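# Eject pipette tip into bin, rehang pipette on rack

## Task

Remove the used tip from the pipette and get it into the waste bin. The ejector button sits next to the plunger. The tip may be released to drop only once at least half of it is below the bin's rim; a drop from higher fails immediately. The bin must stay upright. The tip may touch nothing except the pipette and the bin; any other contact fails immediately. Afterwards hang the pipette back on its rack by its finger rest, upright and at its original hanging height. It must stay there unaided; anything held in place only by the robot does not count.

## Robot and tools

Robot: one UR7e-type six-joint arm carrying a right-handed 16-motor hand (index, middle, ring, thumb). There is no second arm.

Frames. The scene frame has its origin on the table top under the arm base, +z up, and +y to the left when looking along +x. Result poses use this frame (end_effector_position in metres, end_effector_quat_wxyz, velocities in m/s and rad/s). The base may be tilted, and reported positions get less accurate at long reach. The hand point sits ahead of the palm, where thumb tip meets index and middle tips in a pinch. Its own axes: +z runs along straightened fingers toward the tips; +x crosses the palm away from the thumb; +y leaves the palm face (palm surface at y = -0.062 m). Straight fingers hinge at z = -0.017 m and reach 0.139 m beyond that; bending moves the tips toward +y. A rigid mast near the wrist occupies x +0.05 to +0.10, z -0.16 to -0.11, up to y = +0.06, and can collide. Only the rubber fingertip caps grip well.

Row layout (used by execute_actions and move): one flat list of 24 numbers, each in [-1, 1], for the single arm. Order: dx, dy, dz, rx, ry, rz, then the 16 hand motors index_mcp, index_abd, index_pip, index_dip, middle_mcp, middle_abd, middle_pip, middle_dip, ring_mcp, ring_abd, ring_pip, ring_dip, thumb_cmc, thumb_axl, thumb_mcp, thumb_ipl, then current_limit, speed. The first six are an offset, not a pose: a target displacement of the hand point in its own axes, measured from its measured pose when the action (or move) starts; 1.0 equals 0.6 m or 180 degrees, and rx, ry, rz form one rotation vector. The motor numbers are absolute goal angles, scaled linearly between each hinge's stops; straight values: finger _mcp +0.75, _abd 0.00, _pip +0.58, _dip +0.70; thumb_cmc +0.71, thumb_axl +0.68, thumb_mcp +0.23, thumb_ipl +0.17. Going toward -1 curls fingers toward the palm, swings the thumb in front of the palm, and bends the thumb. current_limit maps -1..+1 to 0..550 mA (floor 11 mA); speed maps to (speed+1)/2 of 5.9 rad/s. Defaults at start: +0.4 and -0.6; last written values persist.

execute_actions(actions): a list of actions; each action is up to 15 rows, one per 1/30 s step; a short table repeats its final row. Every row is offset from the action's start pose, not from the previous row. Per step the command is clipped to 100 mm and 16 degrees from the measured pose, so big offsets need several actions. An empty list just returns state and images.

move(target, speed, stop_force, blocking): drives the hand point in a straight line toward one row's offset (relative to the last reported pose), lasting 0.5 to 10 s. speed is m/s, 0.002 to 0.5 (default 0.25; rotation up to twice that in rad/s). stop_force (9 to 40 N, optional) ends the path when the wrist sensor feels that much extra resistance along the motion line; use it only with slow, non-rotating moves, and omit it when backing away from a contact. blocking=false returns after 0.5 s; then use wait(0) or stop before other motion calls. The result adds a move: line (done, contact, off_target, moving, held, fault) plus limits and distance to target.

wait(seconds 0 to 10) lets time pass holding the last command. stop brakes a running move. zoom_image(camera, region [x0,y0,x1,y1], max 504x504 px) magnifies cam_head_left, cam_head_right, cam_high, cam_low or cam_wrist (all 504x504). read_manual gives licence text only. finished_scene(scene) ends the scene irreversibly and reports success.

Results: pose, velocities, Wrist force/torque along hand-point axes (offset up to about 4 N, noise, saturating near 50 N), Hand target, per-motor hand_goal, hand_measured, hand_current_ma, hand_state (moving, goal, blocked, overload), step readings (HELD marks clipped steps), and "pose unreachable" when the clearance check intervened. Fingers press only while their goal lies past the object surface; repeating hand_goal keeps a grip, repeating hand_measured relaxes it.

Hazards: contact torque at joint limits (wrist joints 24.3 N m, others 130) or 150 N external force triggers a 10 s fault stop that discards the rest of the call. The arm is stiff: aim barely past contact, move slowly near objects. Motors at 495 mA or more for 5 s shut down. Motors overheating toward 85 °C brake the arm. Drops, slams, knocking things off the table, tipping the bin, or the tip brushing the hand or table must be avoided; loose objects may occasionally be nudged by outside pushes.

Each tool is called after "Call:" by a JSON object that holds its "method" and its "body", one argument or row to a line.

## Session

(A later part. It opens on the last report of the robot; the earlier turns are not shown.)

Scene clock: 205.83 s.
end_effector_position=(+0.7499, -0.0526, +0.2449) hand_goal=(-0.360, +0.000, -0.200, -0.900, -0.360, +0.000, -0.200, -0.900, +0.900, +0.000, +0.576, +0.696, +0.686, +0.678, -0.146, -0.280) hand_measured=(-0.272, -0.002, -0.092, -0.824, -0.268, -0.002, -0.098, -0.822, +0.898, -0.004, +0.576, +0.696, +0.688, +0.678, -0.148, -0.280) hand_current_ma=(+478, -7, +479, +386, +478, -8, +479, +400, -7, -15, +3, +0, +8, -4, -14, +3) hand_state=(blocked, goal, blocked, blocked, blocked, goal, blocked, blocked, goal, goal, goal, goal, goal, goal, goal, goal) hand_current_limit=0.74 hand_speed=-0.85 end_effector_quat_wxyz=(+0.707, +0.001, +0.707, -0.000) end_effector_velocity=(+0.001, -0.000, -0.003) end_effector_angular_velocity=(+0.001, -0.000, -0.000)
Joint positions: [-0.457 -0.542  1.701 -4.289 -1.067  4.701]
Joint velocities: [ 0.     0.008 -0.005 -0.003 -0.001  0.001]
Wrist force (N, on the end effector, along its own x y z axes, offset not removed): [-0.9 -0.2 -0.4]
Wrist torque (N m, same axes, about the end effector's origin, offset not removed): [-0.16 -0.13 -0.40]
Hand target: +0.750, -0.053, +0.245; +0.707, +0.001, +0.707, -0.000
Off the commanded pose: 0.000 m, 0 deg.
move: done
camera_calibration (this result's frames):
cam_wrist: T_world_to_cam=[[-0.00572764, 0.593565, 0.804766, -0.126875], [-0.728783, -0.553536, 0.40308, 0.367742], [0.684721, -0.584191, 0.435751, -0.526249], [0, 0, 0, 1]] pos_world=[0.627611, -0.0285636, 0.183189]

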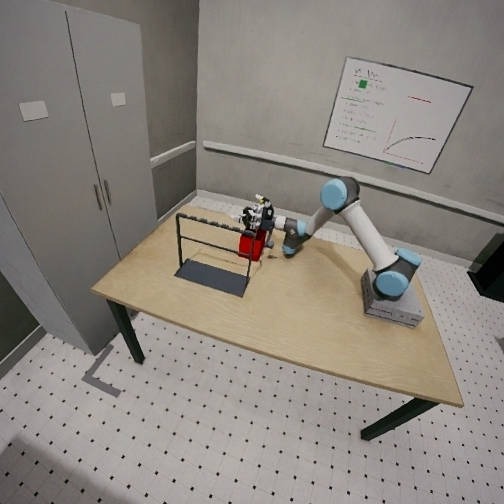

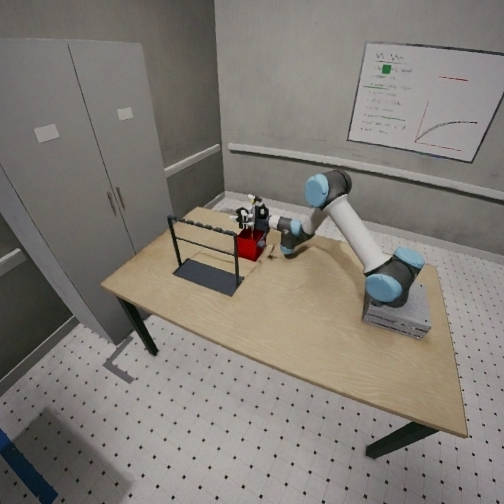

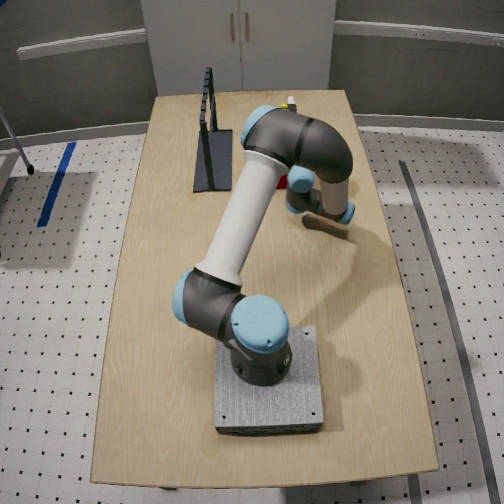

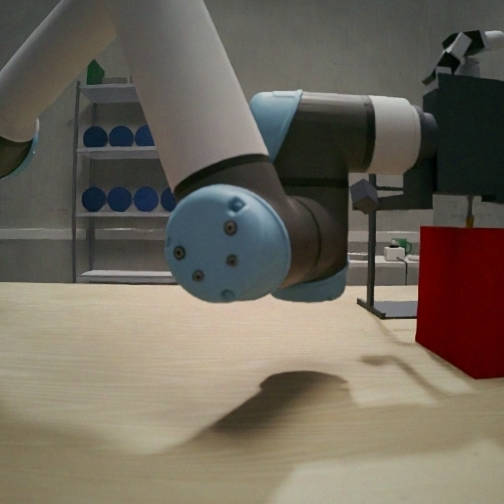

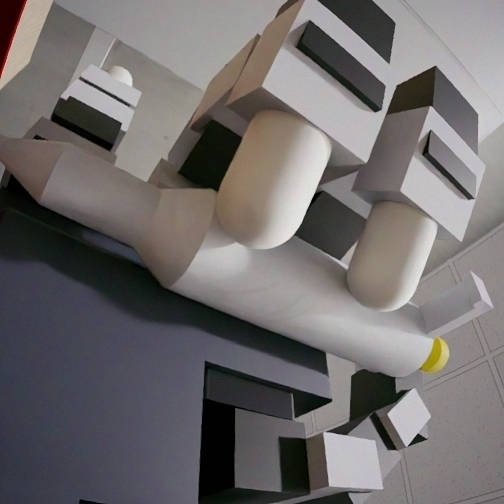

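Call:
{"method": "execute_actions", "body": {
  "actions": [
    [[0,0,0,0,0,0,-0.36,0,-0.2,-0.9,-0.36,0,-0.2,-0.9,0.9,0,0.576,0.696,0.686,0.678,-0.23,-0.54,0.74,-0.7]]
  ]
}}

Call:
{"method": "wait", "body": {
  "seconds": 0.4
}}

Call:
{"method": "zoom_image", "body": {
  "camera": "cam_low",
  "region": [404, 170, 504, 250]
}}

Scene clock: 219.13 s.
end_effector_position=(+0.7499, -0.0526, +0.2449) hand_goal=(-0.360, +0.000, -0.200, -0.900, -0.360, +0.000, -0.200, -0.900, +0.900, +0.000, +0.576, +0.696, +0.686, +0.678, -0.230, -0.540) hand_measured=(-0.272, -0.002, -0.092, -0.824, -0.268, -0.002, -0.098, -0.826, +0.898, -0.004, +0.576, +0.696, +0.690, +0.678, -0.204, -0.470) hand_current_ma=(+476, -7, +479, +385, +478, -8, +479, +359, -7, -15, +3, +0, +19, -4, +208, +411) hand_state=(blocked, goal, blocked, blocked, blocked, goal, blocked, moving, goal, goal, goal, goal, goal, goal, moving, moving) hand_current_limit=0.74 hand_speed=-0.70 end_effector_quat_wxyz=(+0.707, +0.001, +0.707, -0.000) end_effector_velocity=(-0.001, +0.001, -0.001) end_effector_angular_velocity=(+0.001, +0.004, +0.000)
Joint positions: [-0.457 -0.542  1.701 -4.289 -1.067  4.701]
Joint velocities: [ 0.    -0.     0.004  0.    -0.    -0.001]
Wrist force (N, on the end effector, along its own x y z axes, offset not removed): [0.0 3.7 0.6]
Wrist torque (N m, same axes, about the end effector's origin, offset not removed): [0.38 -0.20 -0.15]
Hand target: +0.750, -0.053, +0.245; +0.707, +0.001, +0.707, -0.000
Off the commanded pose: 0.000 m, 0 deg.
Step readings (end_effector_position):
0: (+0.7500, -0.0526, +0.2446)
1: (+0.7500, -0.0526, +0.2446)
2: (+0.7500, -0.0526, +0.2446)
4: (+0.7500, -0.0526, +0.2446)
8: (+0.7500, -0.0526, +0.2448)
15: end_effector_position above
camera_calibration (this result's frames):
cam_wrist: T_world_to_cam=[[-0.00578814, 0.593495, 0.804817, -0.126871], [-0.728763, -0.553613, 0.403009, 0.367766], [0.684741, -0.584188, 0.435722, -0.526238], [0, 0, 0, 1]] pos_world=[0.627617, -0.0285243, 0.183188]

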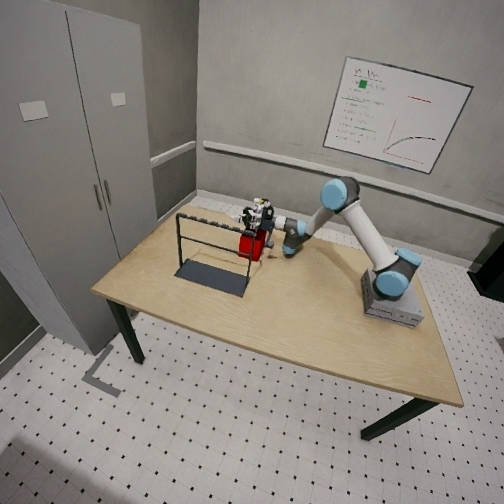

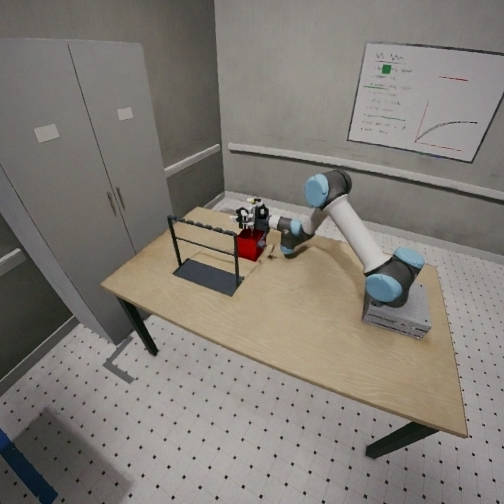

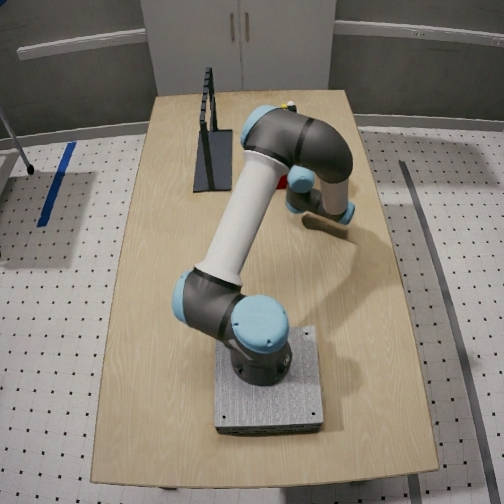

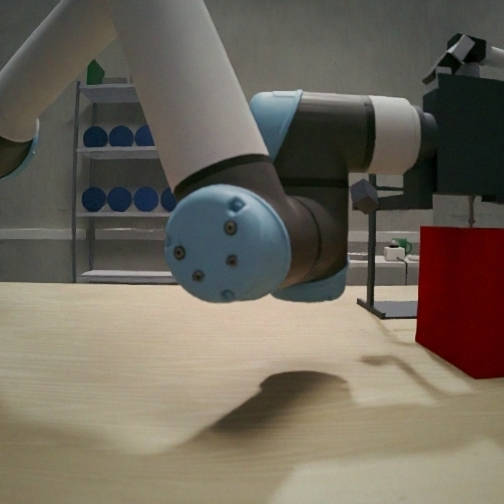

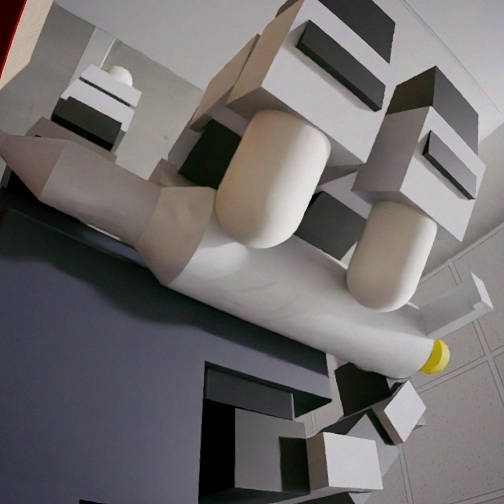

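Scene clock: 219.53 s.
end_effector_position=(+0.7499, -0.0526, +0.2449) hand_goal=(-0.360, +0.000, -0.200, -0.900, -0.360, +0.000, -0.200, -0.900, +0.900, +0.000, +0.576, +0.696, +0.686, +0.678, -0.230, -0.540) hand_measured=(-0.272, -0.002, -0.092, -0.824, -0.268, -0.002, -0.098, -0.830, +0.898, -0.004, +0.576, +0.696, +0.690, +0.678, -0.200, -0.480) hand_current_ma=(+478, -7, +479, +385, +478, -8, +478, +357, -7, -15, +3, +0, +19, -4, +218, +407) hand_state=(blocked, goal, blocked, blocked, blocked, goal, blocked, blocked, goal, goal, goal, goal, goal, goal, blocked, blocked) hand_current_limit=0.74 hand_speed=-0.70 end_effector_quat_wxyz=(+0.707, +0.001, +0.707, -0.000) end_effector_velocity=(+0.000, +0.001, -0.000) end_effector_angular_velocity=(-0.000, +0.000, +0.001)
Joint positions: [-0.457 -0.542  1.701 -4.289 -1.067  4.701]
Joint velocities: [ 0.001  0.    -0.001  0.001 -0.    -0.001]
Wrist force (N, on the end effector, along its own x y z axes, offset not removed): [3.0 0.6 0.8]
Wrist torque (N m, same axes, about the end effector's origin, offset not removed): [0.09 -0.49 0.01]
Hand target: +0.750, -0.053, +0.245; +0.707, +0.001, +0.707, -0.000
Off the commanded pose: 0.000 m, 0 deg.
wait: 0.40 s; at rest by 0.17 s
camera_calibration (this result's frames):
cam_wrist: T_world_to_cam=[[-0.0057445, 0.593481, 0.804827, -0.1269], [-0.728768, -0.553598, 0.403023, 0.367749], [0.684737, -0.584217, 0.43569, -0.526242], [0, 0, 0, 1]] pos_world=[0.627612, -0.028542, 0.1832]

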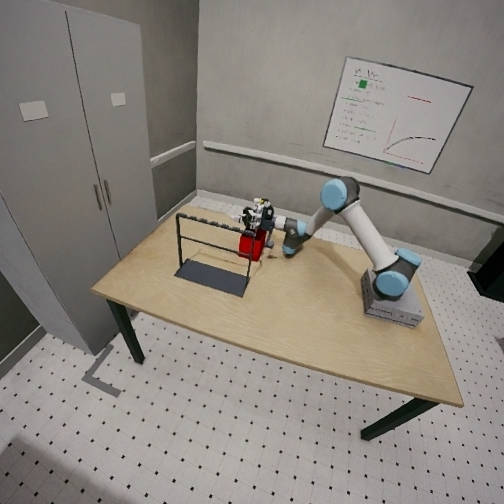

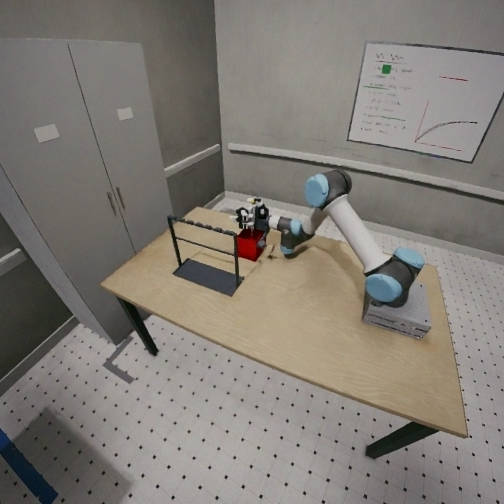

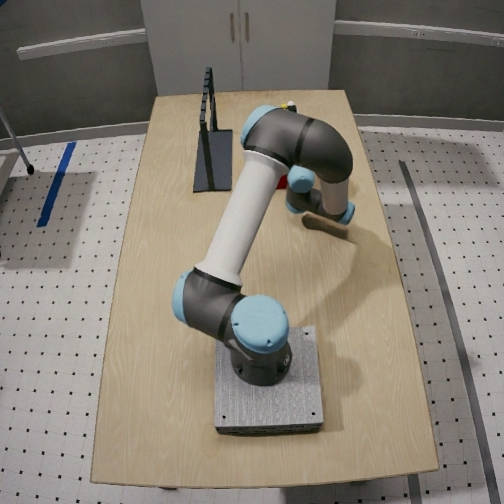

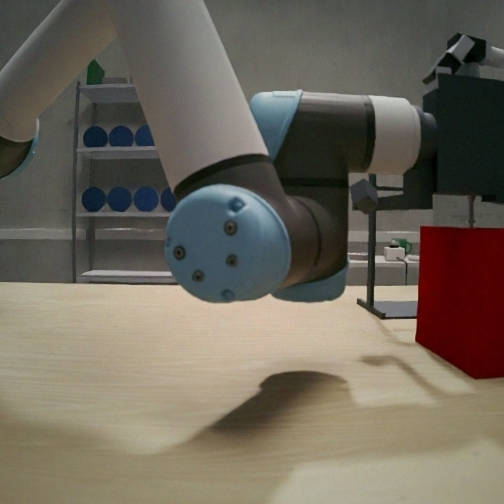

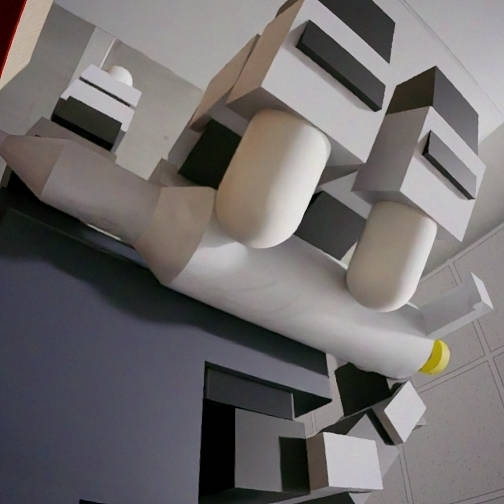

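Region (404, 170, 504, 250) of cam_low's 504x504 image, scaled by 5.040, with more detail than that image has; it fills the top 403 rows of this view, and the rest is white.

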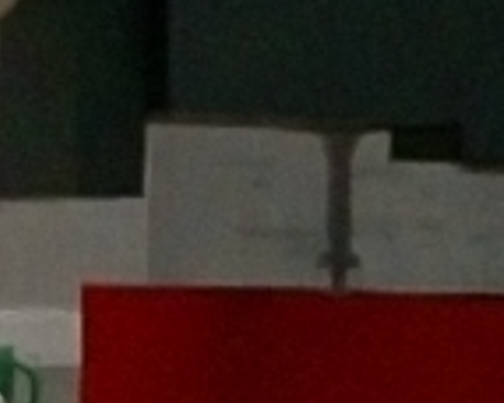

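Call:
{"method": "execute_actions", "body": {
  "actions": []
}}

Scene clock: 235.83 s.
end_effector_position=(+0.7499, -0.0526, +0.2449) hand_goal=(-0.360, +0.000, -0.200, -0.900, -0.360, +0.000, -0.200, -0.900, +0.900, +0.000, +0.576, +0.696, +0.686, +0.678, -0.230, -0.540) hand_measured=(-0.272, -0.002, -0.092, -0.824, -0.268, -0.002, -0.098, -0.830, +0.898, -0.004, +0.576, +0.696, +0.690, +0.678, -0.200, -0.480) hand_current_ma=(+478, -7, +478, +385, +478, -8, +479, +357, -7, -15, +3, +0, +19, -4, +218, +407) hand_state=(blocked, goal, blocked, blocked, blocked, goal, blocked, blocked, goal, goal, goal, goal, goal, goal, blocked, blocked) hand_current_limit=0.74 hand_speed=-0.70 end_effector_quat_wxyz=(+0.707, +0.001, +0.707, -0.000) end_effector_velocity=(+0.000, +0.000, +0.002) end_effector_angular_velocity=(-0.002, -0.004, +0.001)
Joint positions: [-0.457 -0.542  1.701 -4.289 -1.067  4.701]
Joint velocities: [ 0.001 -0.001 -0.002 -0.001  0.     0.   ]
Wrist force (N, on the end effector, along its own x y z axes, offset not removed): [4.5 3.3 0.1]
Wrist torque (N m, same axes, about the end effector's origin, offset not removed): [0.33 -0.81 0.24]
Hand target: +0.750, -0.053, +0.245; +0.707, +0.001, +0.707, -0.000
Off the commanded pose: 0.000 m, 0 deg.
camera_calibration (this result's frames):
cam_wrist: T_world_to_cam=[[-0.00572759, 0.593565, 0.804766, -0.126875], [-0.728783, -0.553536, 0.40308, 0.367742], [0.684721, -0.584191, 0.43575, -0.526249], [0, 0, 0, 1]] pos_world=[0.627611, -0.0285636, 0.183189]

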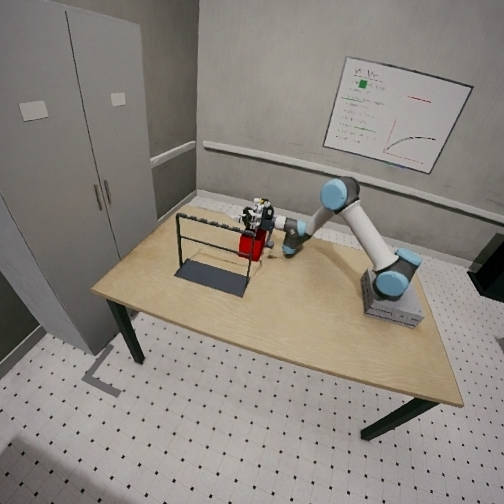

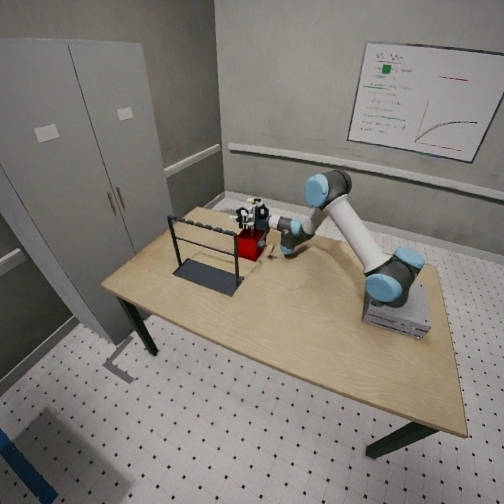

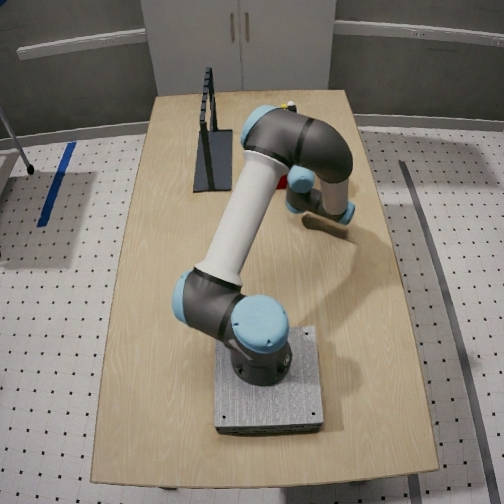

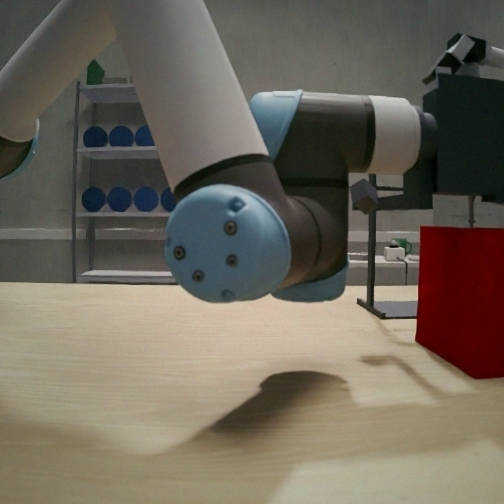

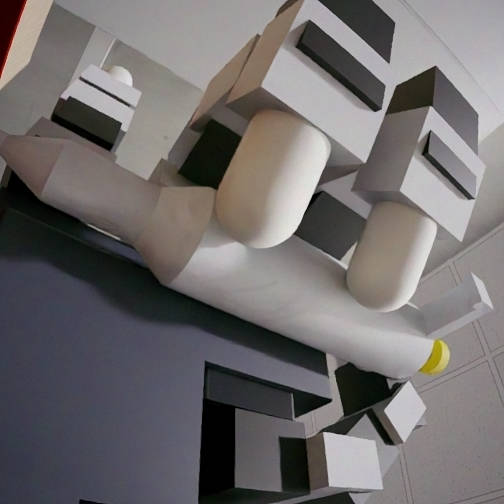

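Call:
{"method": "move", "body": {
  "target": [-0.05,0,0,0,0,0,-0.33,0,-0.19,-0.88,-0.33,0,-0.19,-0.88,0.9,0,0.576,0.696,0.714,0.678,0.226,0.168,0.74,-0.4],
  "speed": 0.12
}}

Call:
{"method": "zoom_image", "body": {
  "camera": "cam_wrist",
  "region": [340,200,504,420]
}}

Call:
{"method": "zoom_image", "body": {
  "camera": "cam_low",
  "region": [380,100,504,280]
}}

Scene clock: 243.07 s.
end_effector_position=(+0.7500, -0.0527, +0.2748) hand_goal=(-0.330, +0.000, -0.190, -0.880, -0.330, +0.000, -0.190, -0.880, +0.900, +0.000, +0.576, +0.696, +0.714, +0.678, +0.226, +0.168) hand_measured=(-0.272, -0.002, -0.092, -0.824, -0.268, -0.002, -0.098, -0.830, +0.898, -0.004, +0.576, +0.696, +0.712, +0.678, +0.224, +0.166) hand_current_ma=(+331, -7, +478, +283, +336, -8, +478, +256, -7, -15, +3, +0, -12, -6, -14, -15) hand_state=(blocked, goal, blocked, blocked, blocked, goal, blocked, blocked, goal, goal, goal, goal, goal, goal, goal, goal) hand_current_limit=0.74 hand_speed=-0.40 end_effector_quat_wxyz=(+0.707, +0.001, +0.707, -0.000) end_effector_velocity=(+0.000, +0.000, +0.002) end_effector_angular_velocity=(-0.001, -0.001, +0.000)
Joint positions: [-0.457 -0.606  1.723 -4.247 -1.067  4.701]
Joint velocities: [ 0.    -0.005  0.001  0.003 -0.    -0.   ]
Wrist force (N, on the end effector, along its own x y z axes, offset not removed): [3.8 2.7 1.5]
Wrist torque (N m, same axes, about the end effector's origin, offset not removed): [0.21 -0.65 0.02]
Hand target: +0.750, -0.053, +0.275; +0.707, +0.001, +0.707, -0.000
Off the commanded pose: 0.000 m, 0 deg.
move: done
camera_calibration (this result's frames):
cam_wrist: T_world_to_cam=[[-0.00573827, 0.593568, 0.804763, -0.150901], [-0.728788, -0.553534, 0.403073, 0.355697], [0.684715, -0.584189, 0.435762, -0.539316], [0, 0, 0, 1]] pos_world=[0.62764, -0.0286017, 0.213081]

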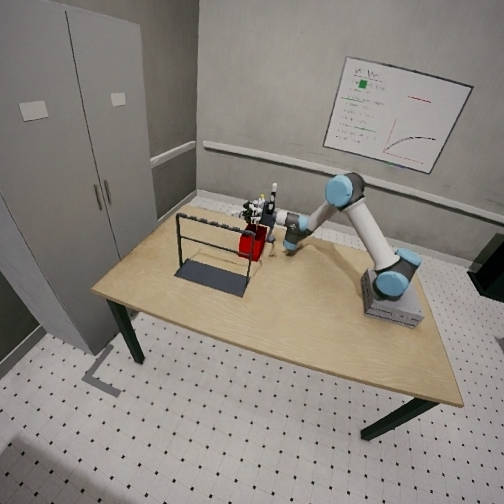

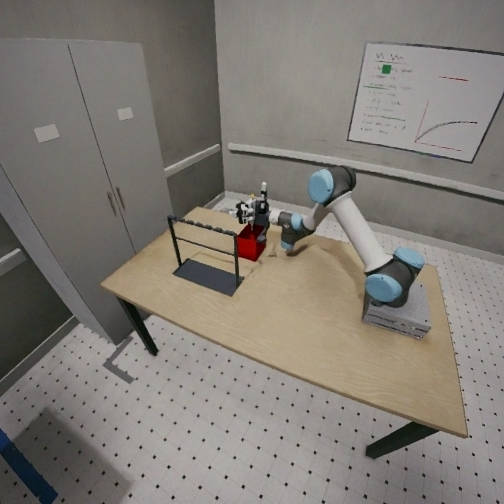

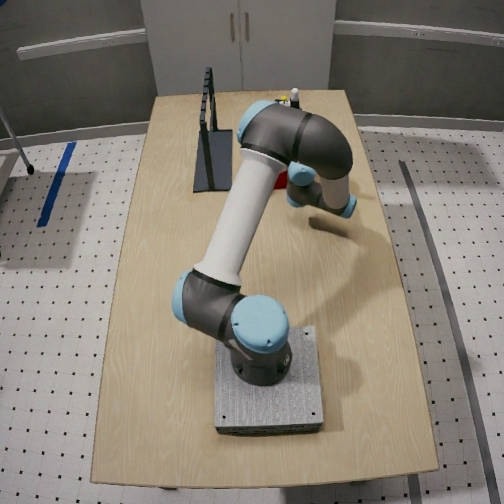

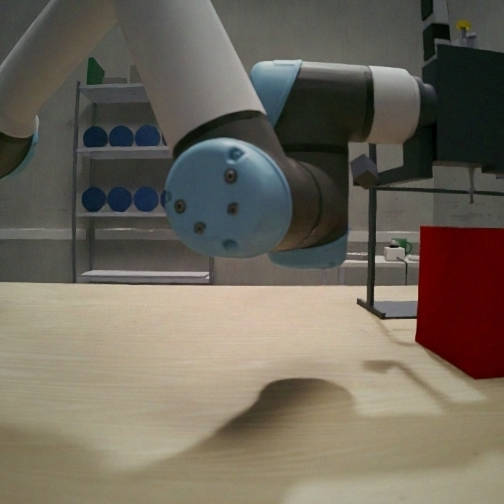

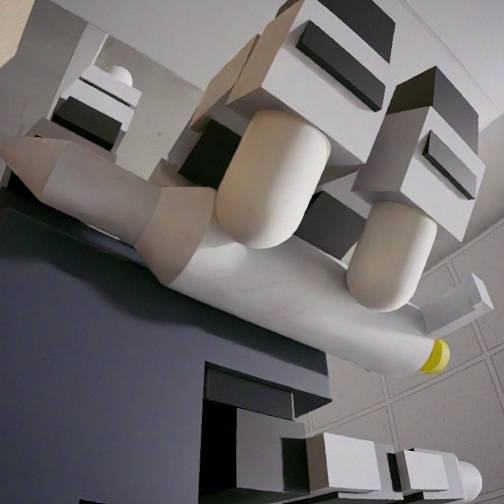

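Region (340, 200, 504, 420) of cam_wrist's 504x504 image, scaled by 2.291, with more detail than that image has; it fills the left 376 columns of this view, and the rest is white.

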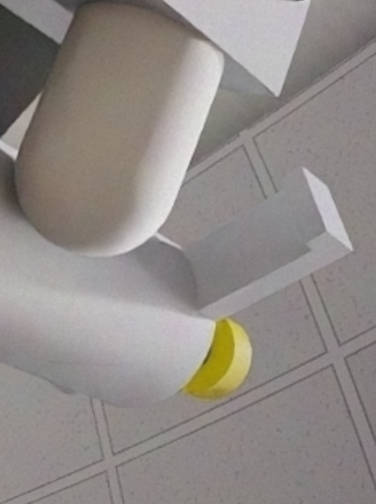

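Region (380, 100, 504, 280) of cam_low's 504x504 image, scaled by 2.800, with more detail than that image has; it fills the left 347 columns of this view, and the rest is white.

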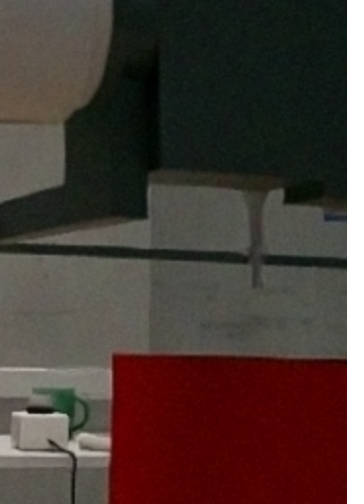

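Call:
{"method": "move", "body": {
  "target": [0.0308,0.2695,0.0272,0,0,0,-0.33,0,-0.19,-0.88,-0.33,0,-0.19,-0.88,0.9,0,0.576,0.696,0.714,0.678,0.226,0.168,0.74,-0.4],
  "speed": 0.22
}}

Call:
{"method": "zoom_image", "body": {
  "camera": "cam_wrist",
  "region": [300,150,504,420]
}}

Scene clock: 263.10 s.
end_effector_position=(+0.7663, +0.1089, +0.2564) hand_goal=(-0.330, +0.000, -0.190, -0.880, -0.330, +0.000, -0.190, -0.880, +0.900, +0.000, +0.576, +0.696, +0.714, +0.678, +0.226, +0.168) hand_measured=(-0.272, -0.002, -0.092, -0.824, -0.268, -0.002, -0.098, -0.830, +0.898, -0.004, +0.576, +0.696, +0.712, +0.678, +0.224, +0.166) hand_current_ma=(+331, -7, +479, +283, +336, -8, +479, +256, -6, -15, +3, +0, -5, -6, -14, -15) hand_state=(blocked, goal, blocked, blocked, blocked, goal, blocked, blocked, goal, goal, goal, goal, goal, goal, goal, goal) hand_current_limit=0.74 hand_speed=-0.40 end_effector_quat_wxyz=(+0.707, +0.001, +0.707, -0.000) end_effector_velocity=(+0.001, +0.002, +0.000) end_effector_angular_velocity=(-0.001, -0.001, +0.000)
Joint positions: [-0.155 -0.564  1.71  -4.277 -1.369  4.704]
Joint velocities: [ 0.005  0.001 -0.003  0.001 -0.004 -0.001]
Wrist force (N, on the end effector, along its own x y z axes, offset not removed): [1.6 3.4 0.5]
Wrist torque (N m, same axes, about the end effector's origin, offset not removed): [0.51 -0.34 0.10]
Hand target: +0.766, +0.109, +0.256; +0.707, +0.001, +0.707, -0.000
Off the commanded pose: 0.000 m, 0 deg.
move: done
camera_calibration (this result's frames):
cam_wrist: T_world_to_cam=[[-0.00574877, 0.593624, 0.804722, -0.231902], [-0.728745, -0.553548, 0.403133, 0.464356], [0.684761, -0.58412, 0.435783, -0.448184], [0, 0, 0, 1]] pos_world=[0.643963, 0.132912, 0.194731]

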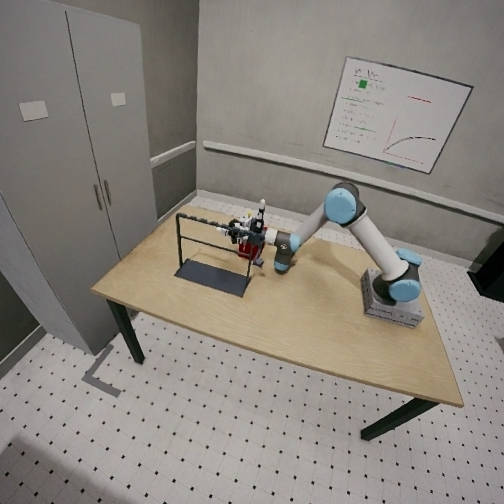

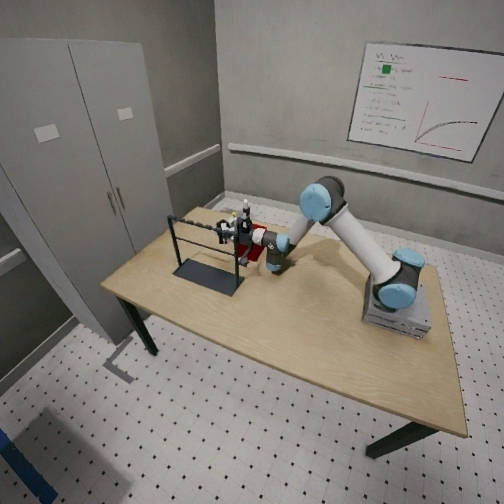

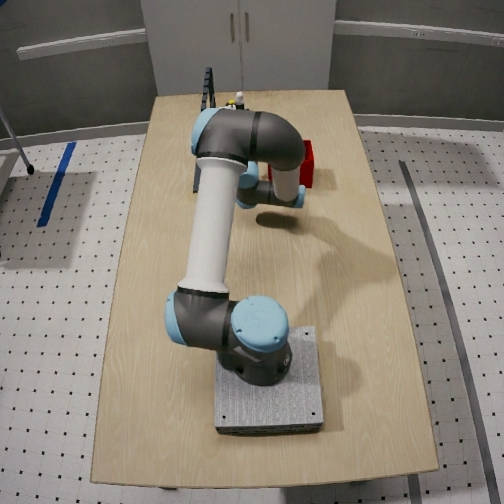

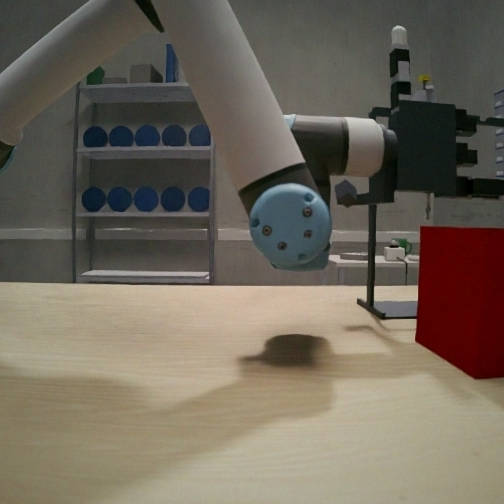

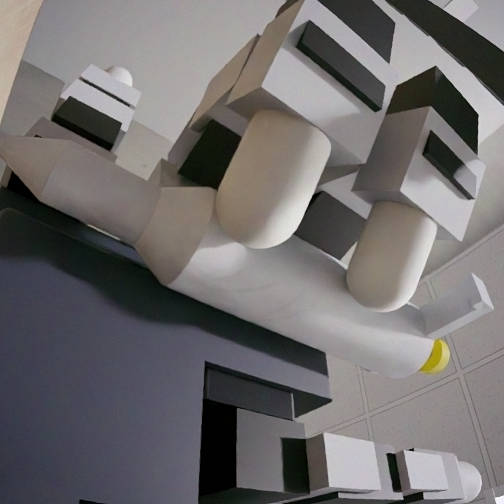

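Region (300, 150, 504, 420) of cam_wrist's 504x504 image, scaled by 1.867, with more detail than that image has; it fills the left 381 columns of this view, and the rest is white.

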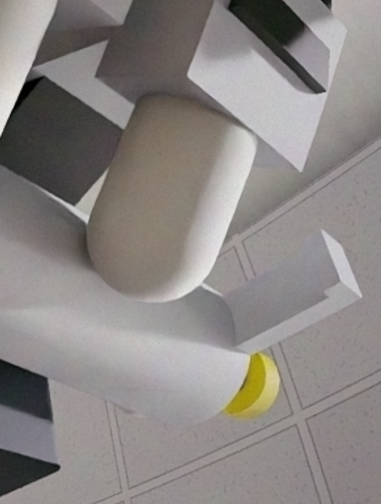

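Call:
{"method": "move", "body": {
  "target": [0,0.1107,0,0,0,0,-0.33,0,-0.19,-0.88,-0.33,0,-0.19,-0.88,0.9,0,0.576,0.696,0.714,0.678,0.226,0.168,0.74,-0.4],
  "speed": 0.07,
  "stop_force": 14
}}

Call:
{"method": "zoom_image", "body": {
  "camera": "cam_wrist",
  "region": [340,200,504,420]
}}

Call:
{"method": "zoom_image", "body": {
  "camera": "cam_head_left",
  "region": [200,185,290,275]
}}

Scene clock: 272.90 s.
end_effector_position=(+0.7663, +0.1751, +0.2564) hand_goal=(-0.330, +0.000, -0.190, -0.880, -0.330, +0.000, -0.190, -0.880, +0.900, +0.000, +0.576, +0.696, +0.714, +0.678, +0.226, +0.168) hand_measured=(-0.272, -0.002, -0.092, -0.824, -0.268, -0.002, -0.098, -0.830, +0.898, -0.004, +0.576, +0.696, +0.712, +0.678, +0.224, +0.166) hand_current_ma=(+331, -7, +478, +283, +336, -8, +479, +256, -6, -15, +3, +0, -5, -6, -14, -15) hand_state=(blocked, goal, blocked, blocked, blocked, goal, blocked, blocked, goal, goal, goal, goal, goal, goal, goal, goal) hand_current_limit=0.74 hand_speed=-0.40 end_effector_quat_wxyz=(+0.707, +0.001, +0.707, -0.000) end_effector_velocity=(-0.000, +0.001, -0.001) end_effector_angular_velocity=(-0.000, +0.001, -0.000)
Joint positions: [-0.03  -0.556  1.687 -4.262 -1.494  4.706]
Joint velocities: [ 0.003  0.001 -0.001  0.001 -0.003 -0.   ]
Wrist force (N, on the end effector, along its own x y z axes, offset not removed): [0.0 -0.7 -1.7]
Wrist torque (N m, same axes, about the end effector's origin, offset not removed): [0.05 -0.10 -0.27]
Hand target: +0.766, +0.175, +0.256; +0.707, +0.001, +0.707, -0.000
Off the commanded pose: 0.000 m, 0 deg.
move: done
camera_calibration (this result's frames):
cam_wrist: T_world_to_cam=[[-0.00575792, 0.593648, 0.804704, -0.271243], [-0.728731, -0.553551, 0.403153, 0.501006], [0.684776, -0.584092, 0.435797, -0.409547], [0, 0, 0, 1]] pos_world=[0.643985, 0.199142, 0.194768]

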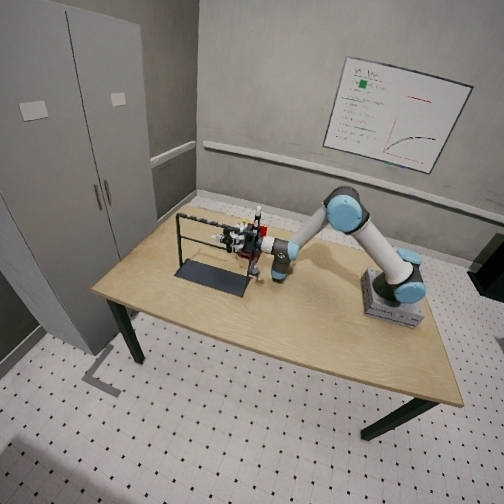

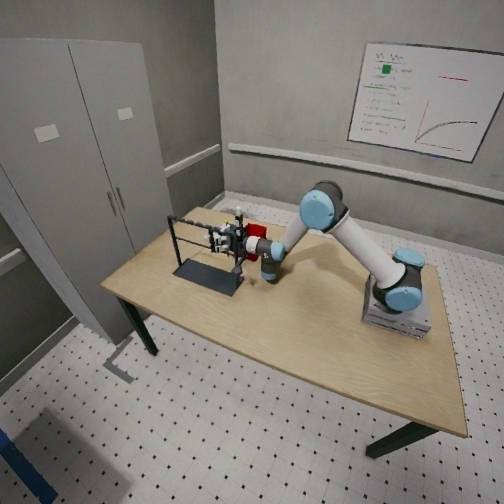

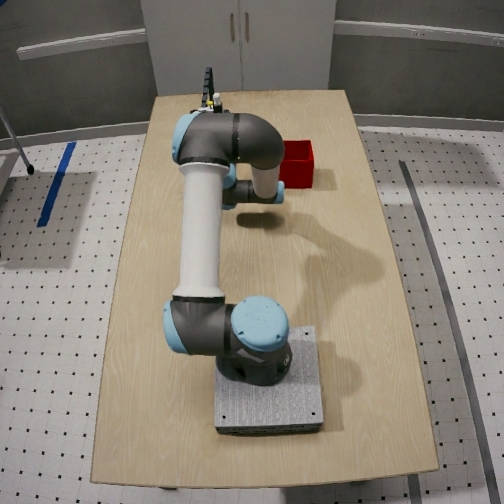

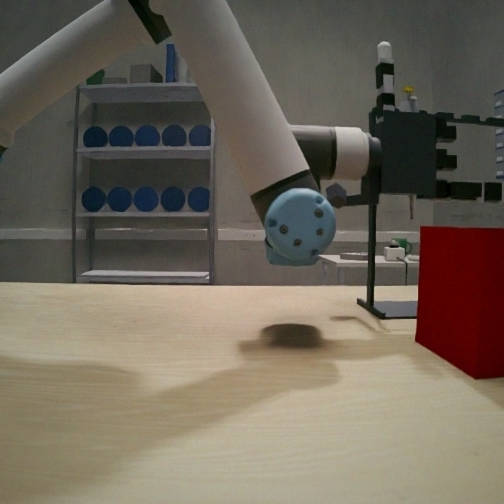

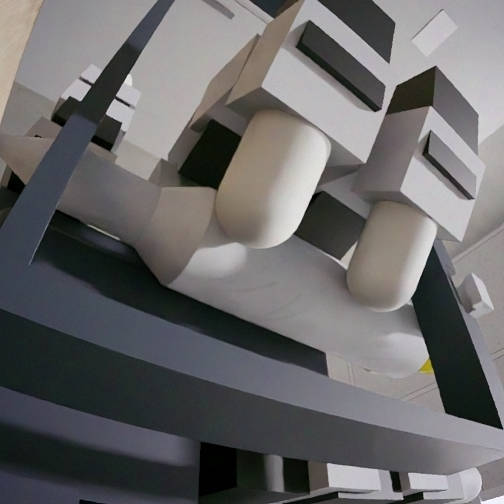

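Region (340, 200, 504, 420) of cam_wrist's 504x504 image, scaled by 2.291, with more detail than that image has; it fills the left 376 columns of this view, and the rest is white.

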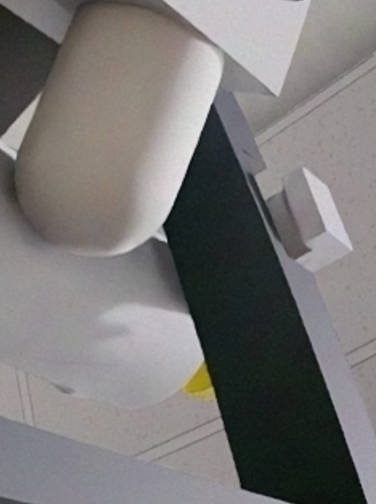

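Region (200, 185, 290, 275) of cam_head_left's 504x504 image, scaled by 5.600, with more detail than that image has.

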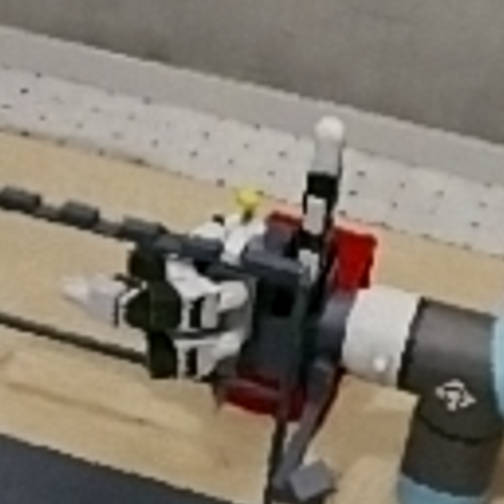

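Call:
{"method": "move", "body": {
  "target": [0.0127,0.0003,0.0008,0,0,0,-0.33,0,-0.19,-0.88,-0.33,0,-0.19,-0.88,0.9,0,0.576,0.696,0.714,0.678,0.226,0.168,0.74,-0.4],
  "speed": 0.02,
  "stop_force": 12
}}

Call:
{"method": "zoom_image", "body": {
  "camera": "cam_wrist",
  "region": [340,200,504,420]
}}

Call:
{"method": "zoom_image", "body": {
  "camera": "cam_head_left",
  "region": [215,200,275,260]
}}

Scene clock: 291.20 s.
end_effector_position=(+0.7668, +0.1753, +0.2490) hand_goal=(-0.330, +0.000, -0.190, -0.880, -0.330, +0.000, -0.190, -0.880, +0.900, +0.000, +0.576, +0.696, +0.714, +0.678, +0.226, +0.168) hand_measured=(-0.272, -0.002, -0.092, -0.824, -0.268, -0.002, -0.098, -0.830, +0.898, -0.004, +0.576, +0.696, +0.712, +0.678, +0.224, +0.166) hand_current_ma=(+331, -7, +478, +283, +336, -8, +478, +256, -6, -15, +3, +0, -5, -6, -14, -15) hand_state=(blocked, goal, blocked, blocked, blocked, goal, blocked, blocked, goal, goal, goal, goal, goal, goal, goal, goal) hand_current_limit=0.74 hand_speed=-0.40 end_effector_quat_wxyz=(+0.707, +0.001, +0.707, -0.000) end_effector_velocity=(+0.000, -0.000, -0.004) end_effector_angular_velocity=(+0.000, +0.003, -0.001)
Joint positions: [-0.03  -0.54   1.679 -4.271 -1.494  4.706]
Joint velocities: [-0.     0.006 -0.001 -0.002 -0.001 -0.   ]
Wrist force (N, on the end effector, along its own x y z axes, offset not removed): [1.4 0.8 -0.7]
Wrist torque (N m, same axes, about the end effector's origin, offset not removed): [0.18 -0.34 -0.07]
Hand target: +0.767, +0.175, +0.249; +0.707, +0.001, +0.707, -0.000
Off the commanded pose: 0.000 m, 0 deg.
move: done
camera_calibration (this result's frames):
cam_wrist: T_world_to_cam=[[-0.0057342, 0.593646, 0.804706, -0.265425], [-0.728736, -0.553538, 0.403162, 0.50443], [0.684771, -0.584106, 0.435785, -0.406504], [0, 0, 0, 1]] pos_world=[0.644437, 0.199348, 0.187371]

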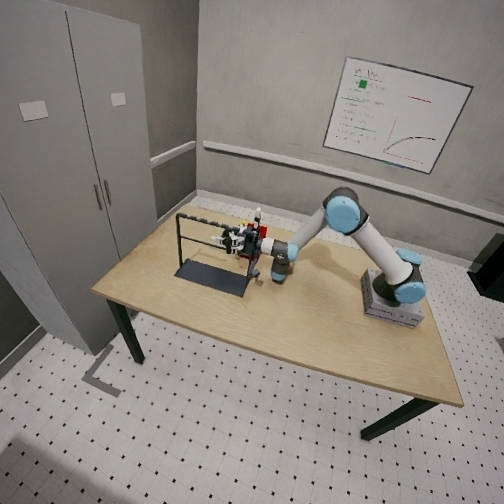

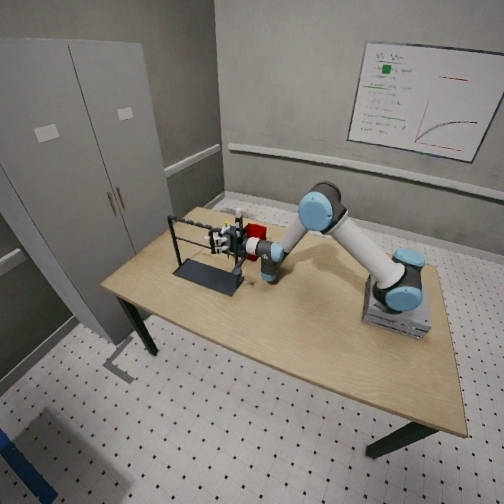

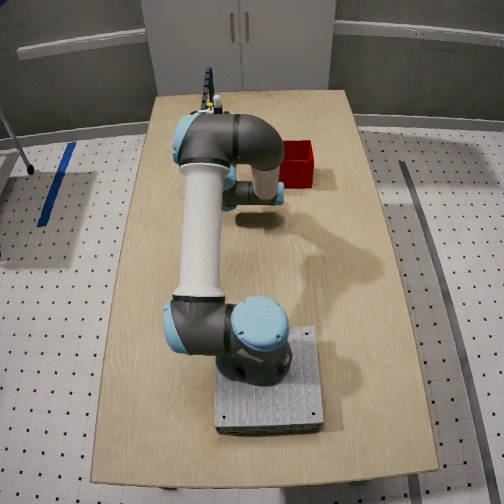

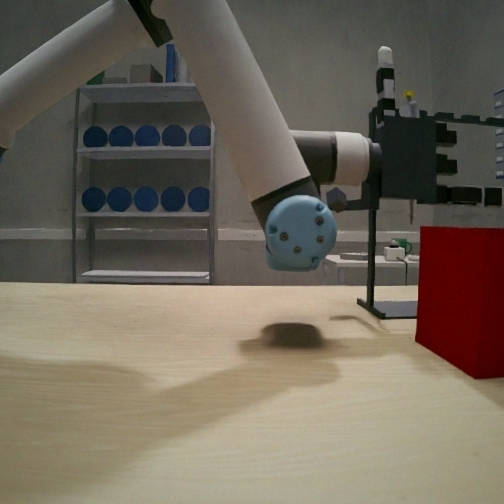

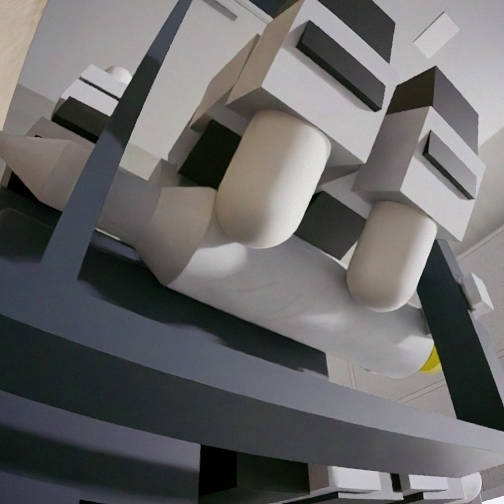

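Region (340, 200, 504, 420) of cam_wrist's 504x504 image, scaled by 2.291, with more detail than that image has; it fills the left 376 columns of this view, and the rest is white.

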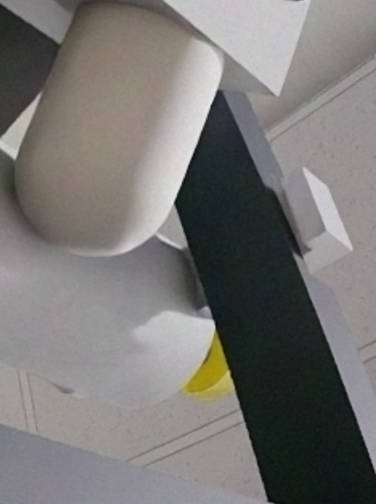

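Region (215, 200, 275, 260) of cam_head_left's 504x504 image, scaled by 8.400, with more detail than that image has.

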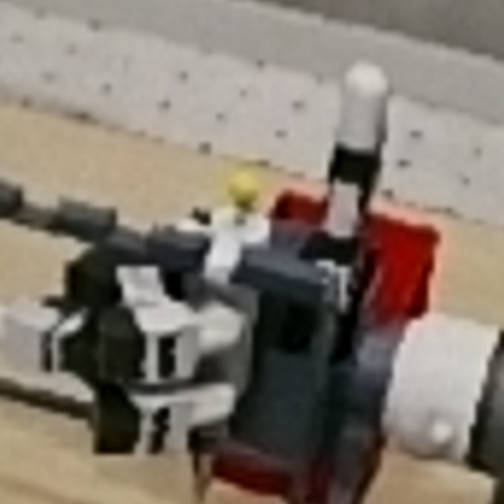

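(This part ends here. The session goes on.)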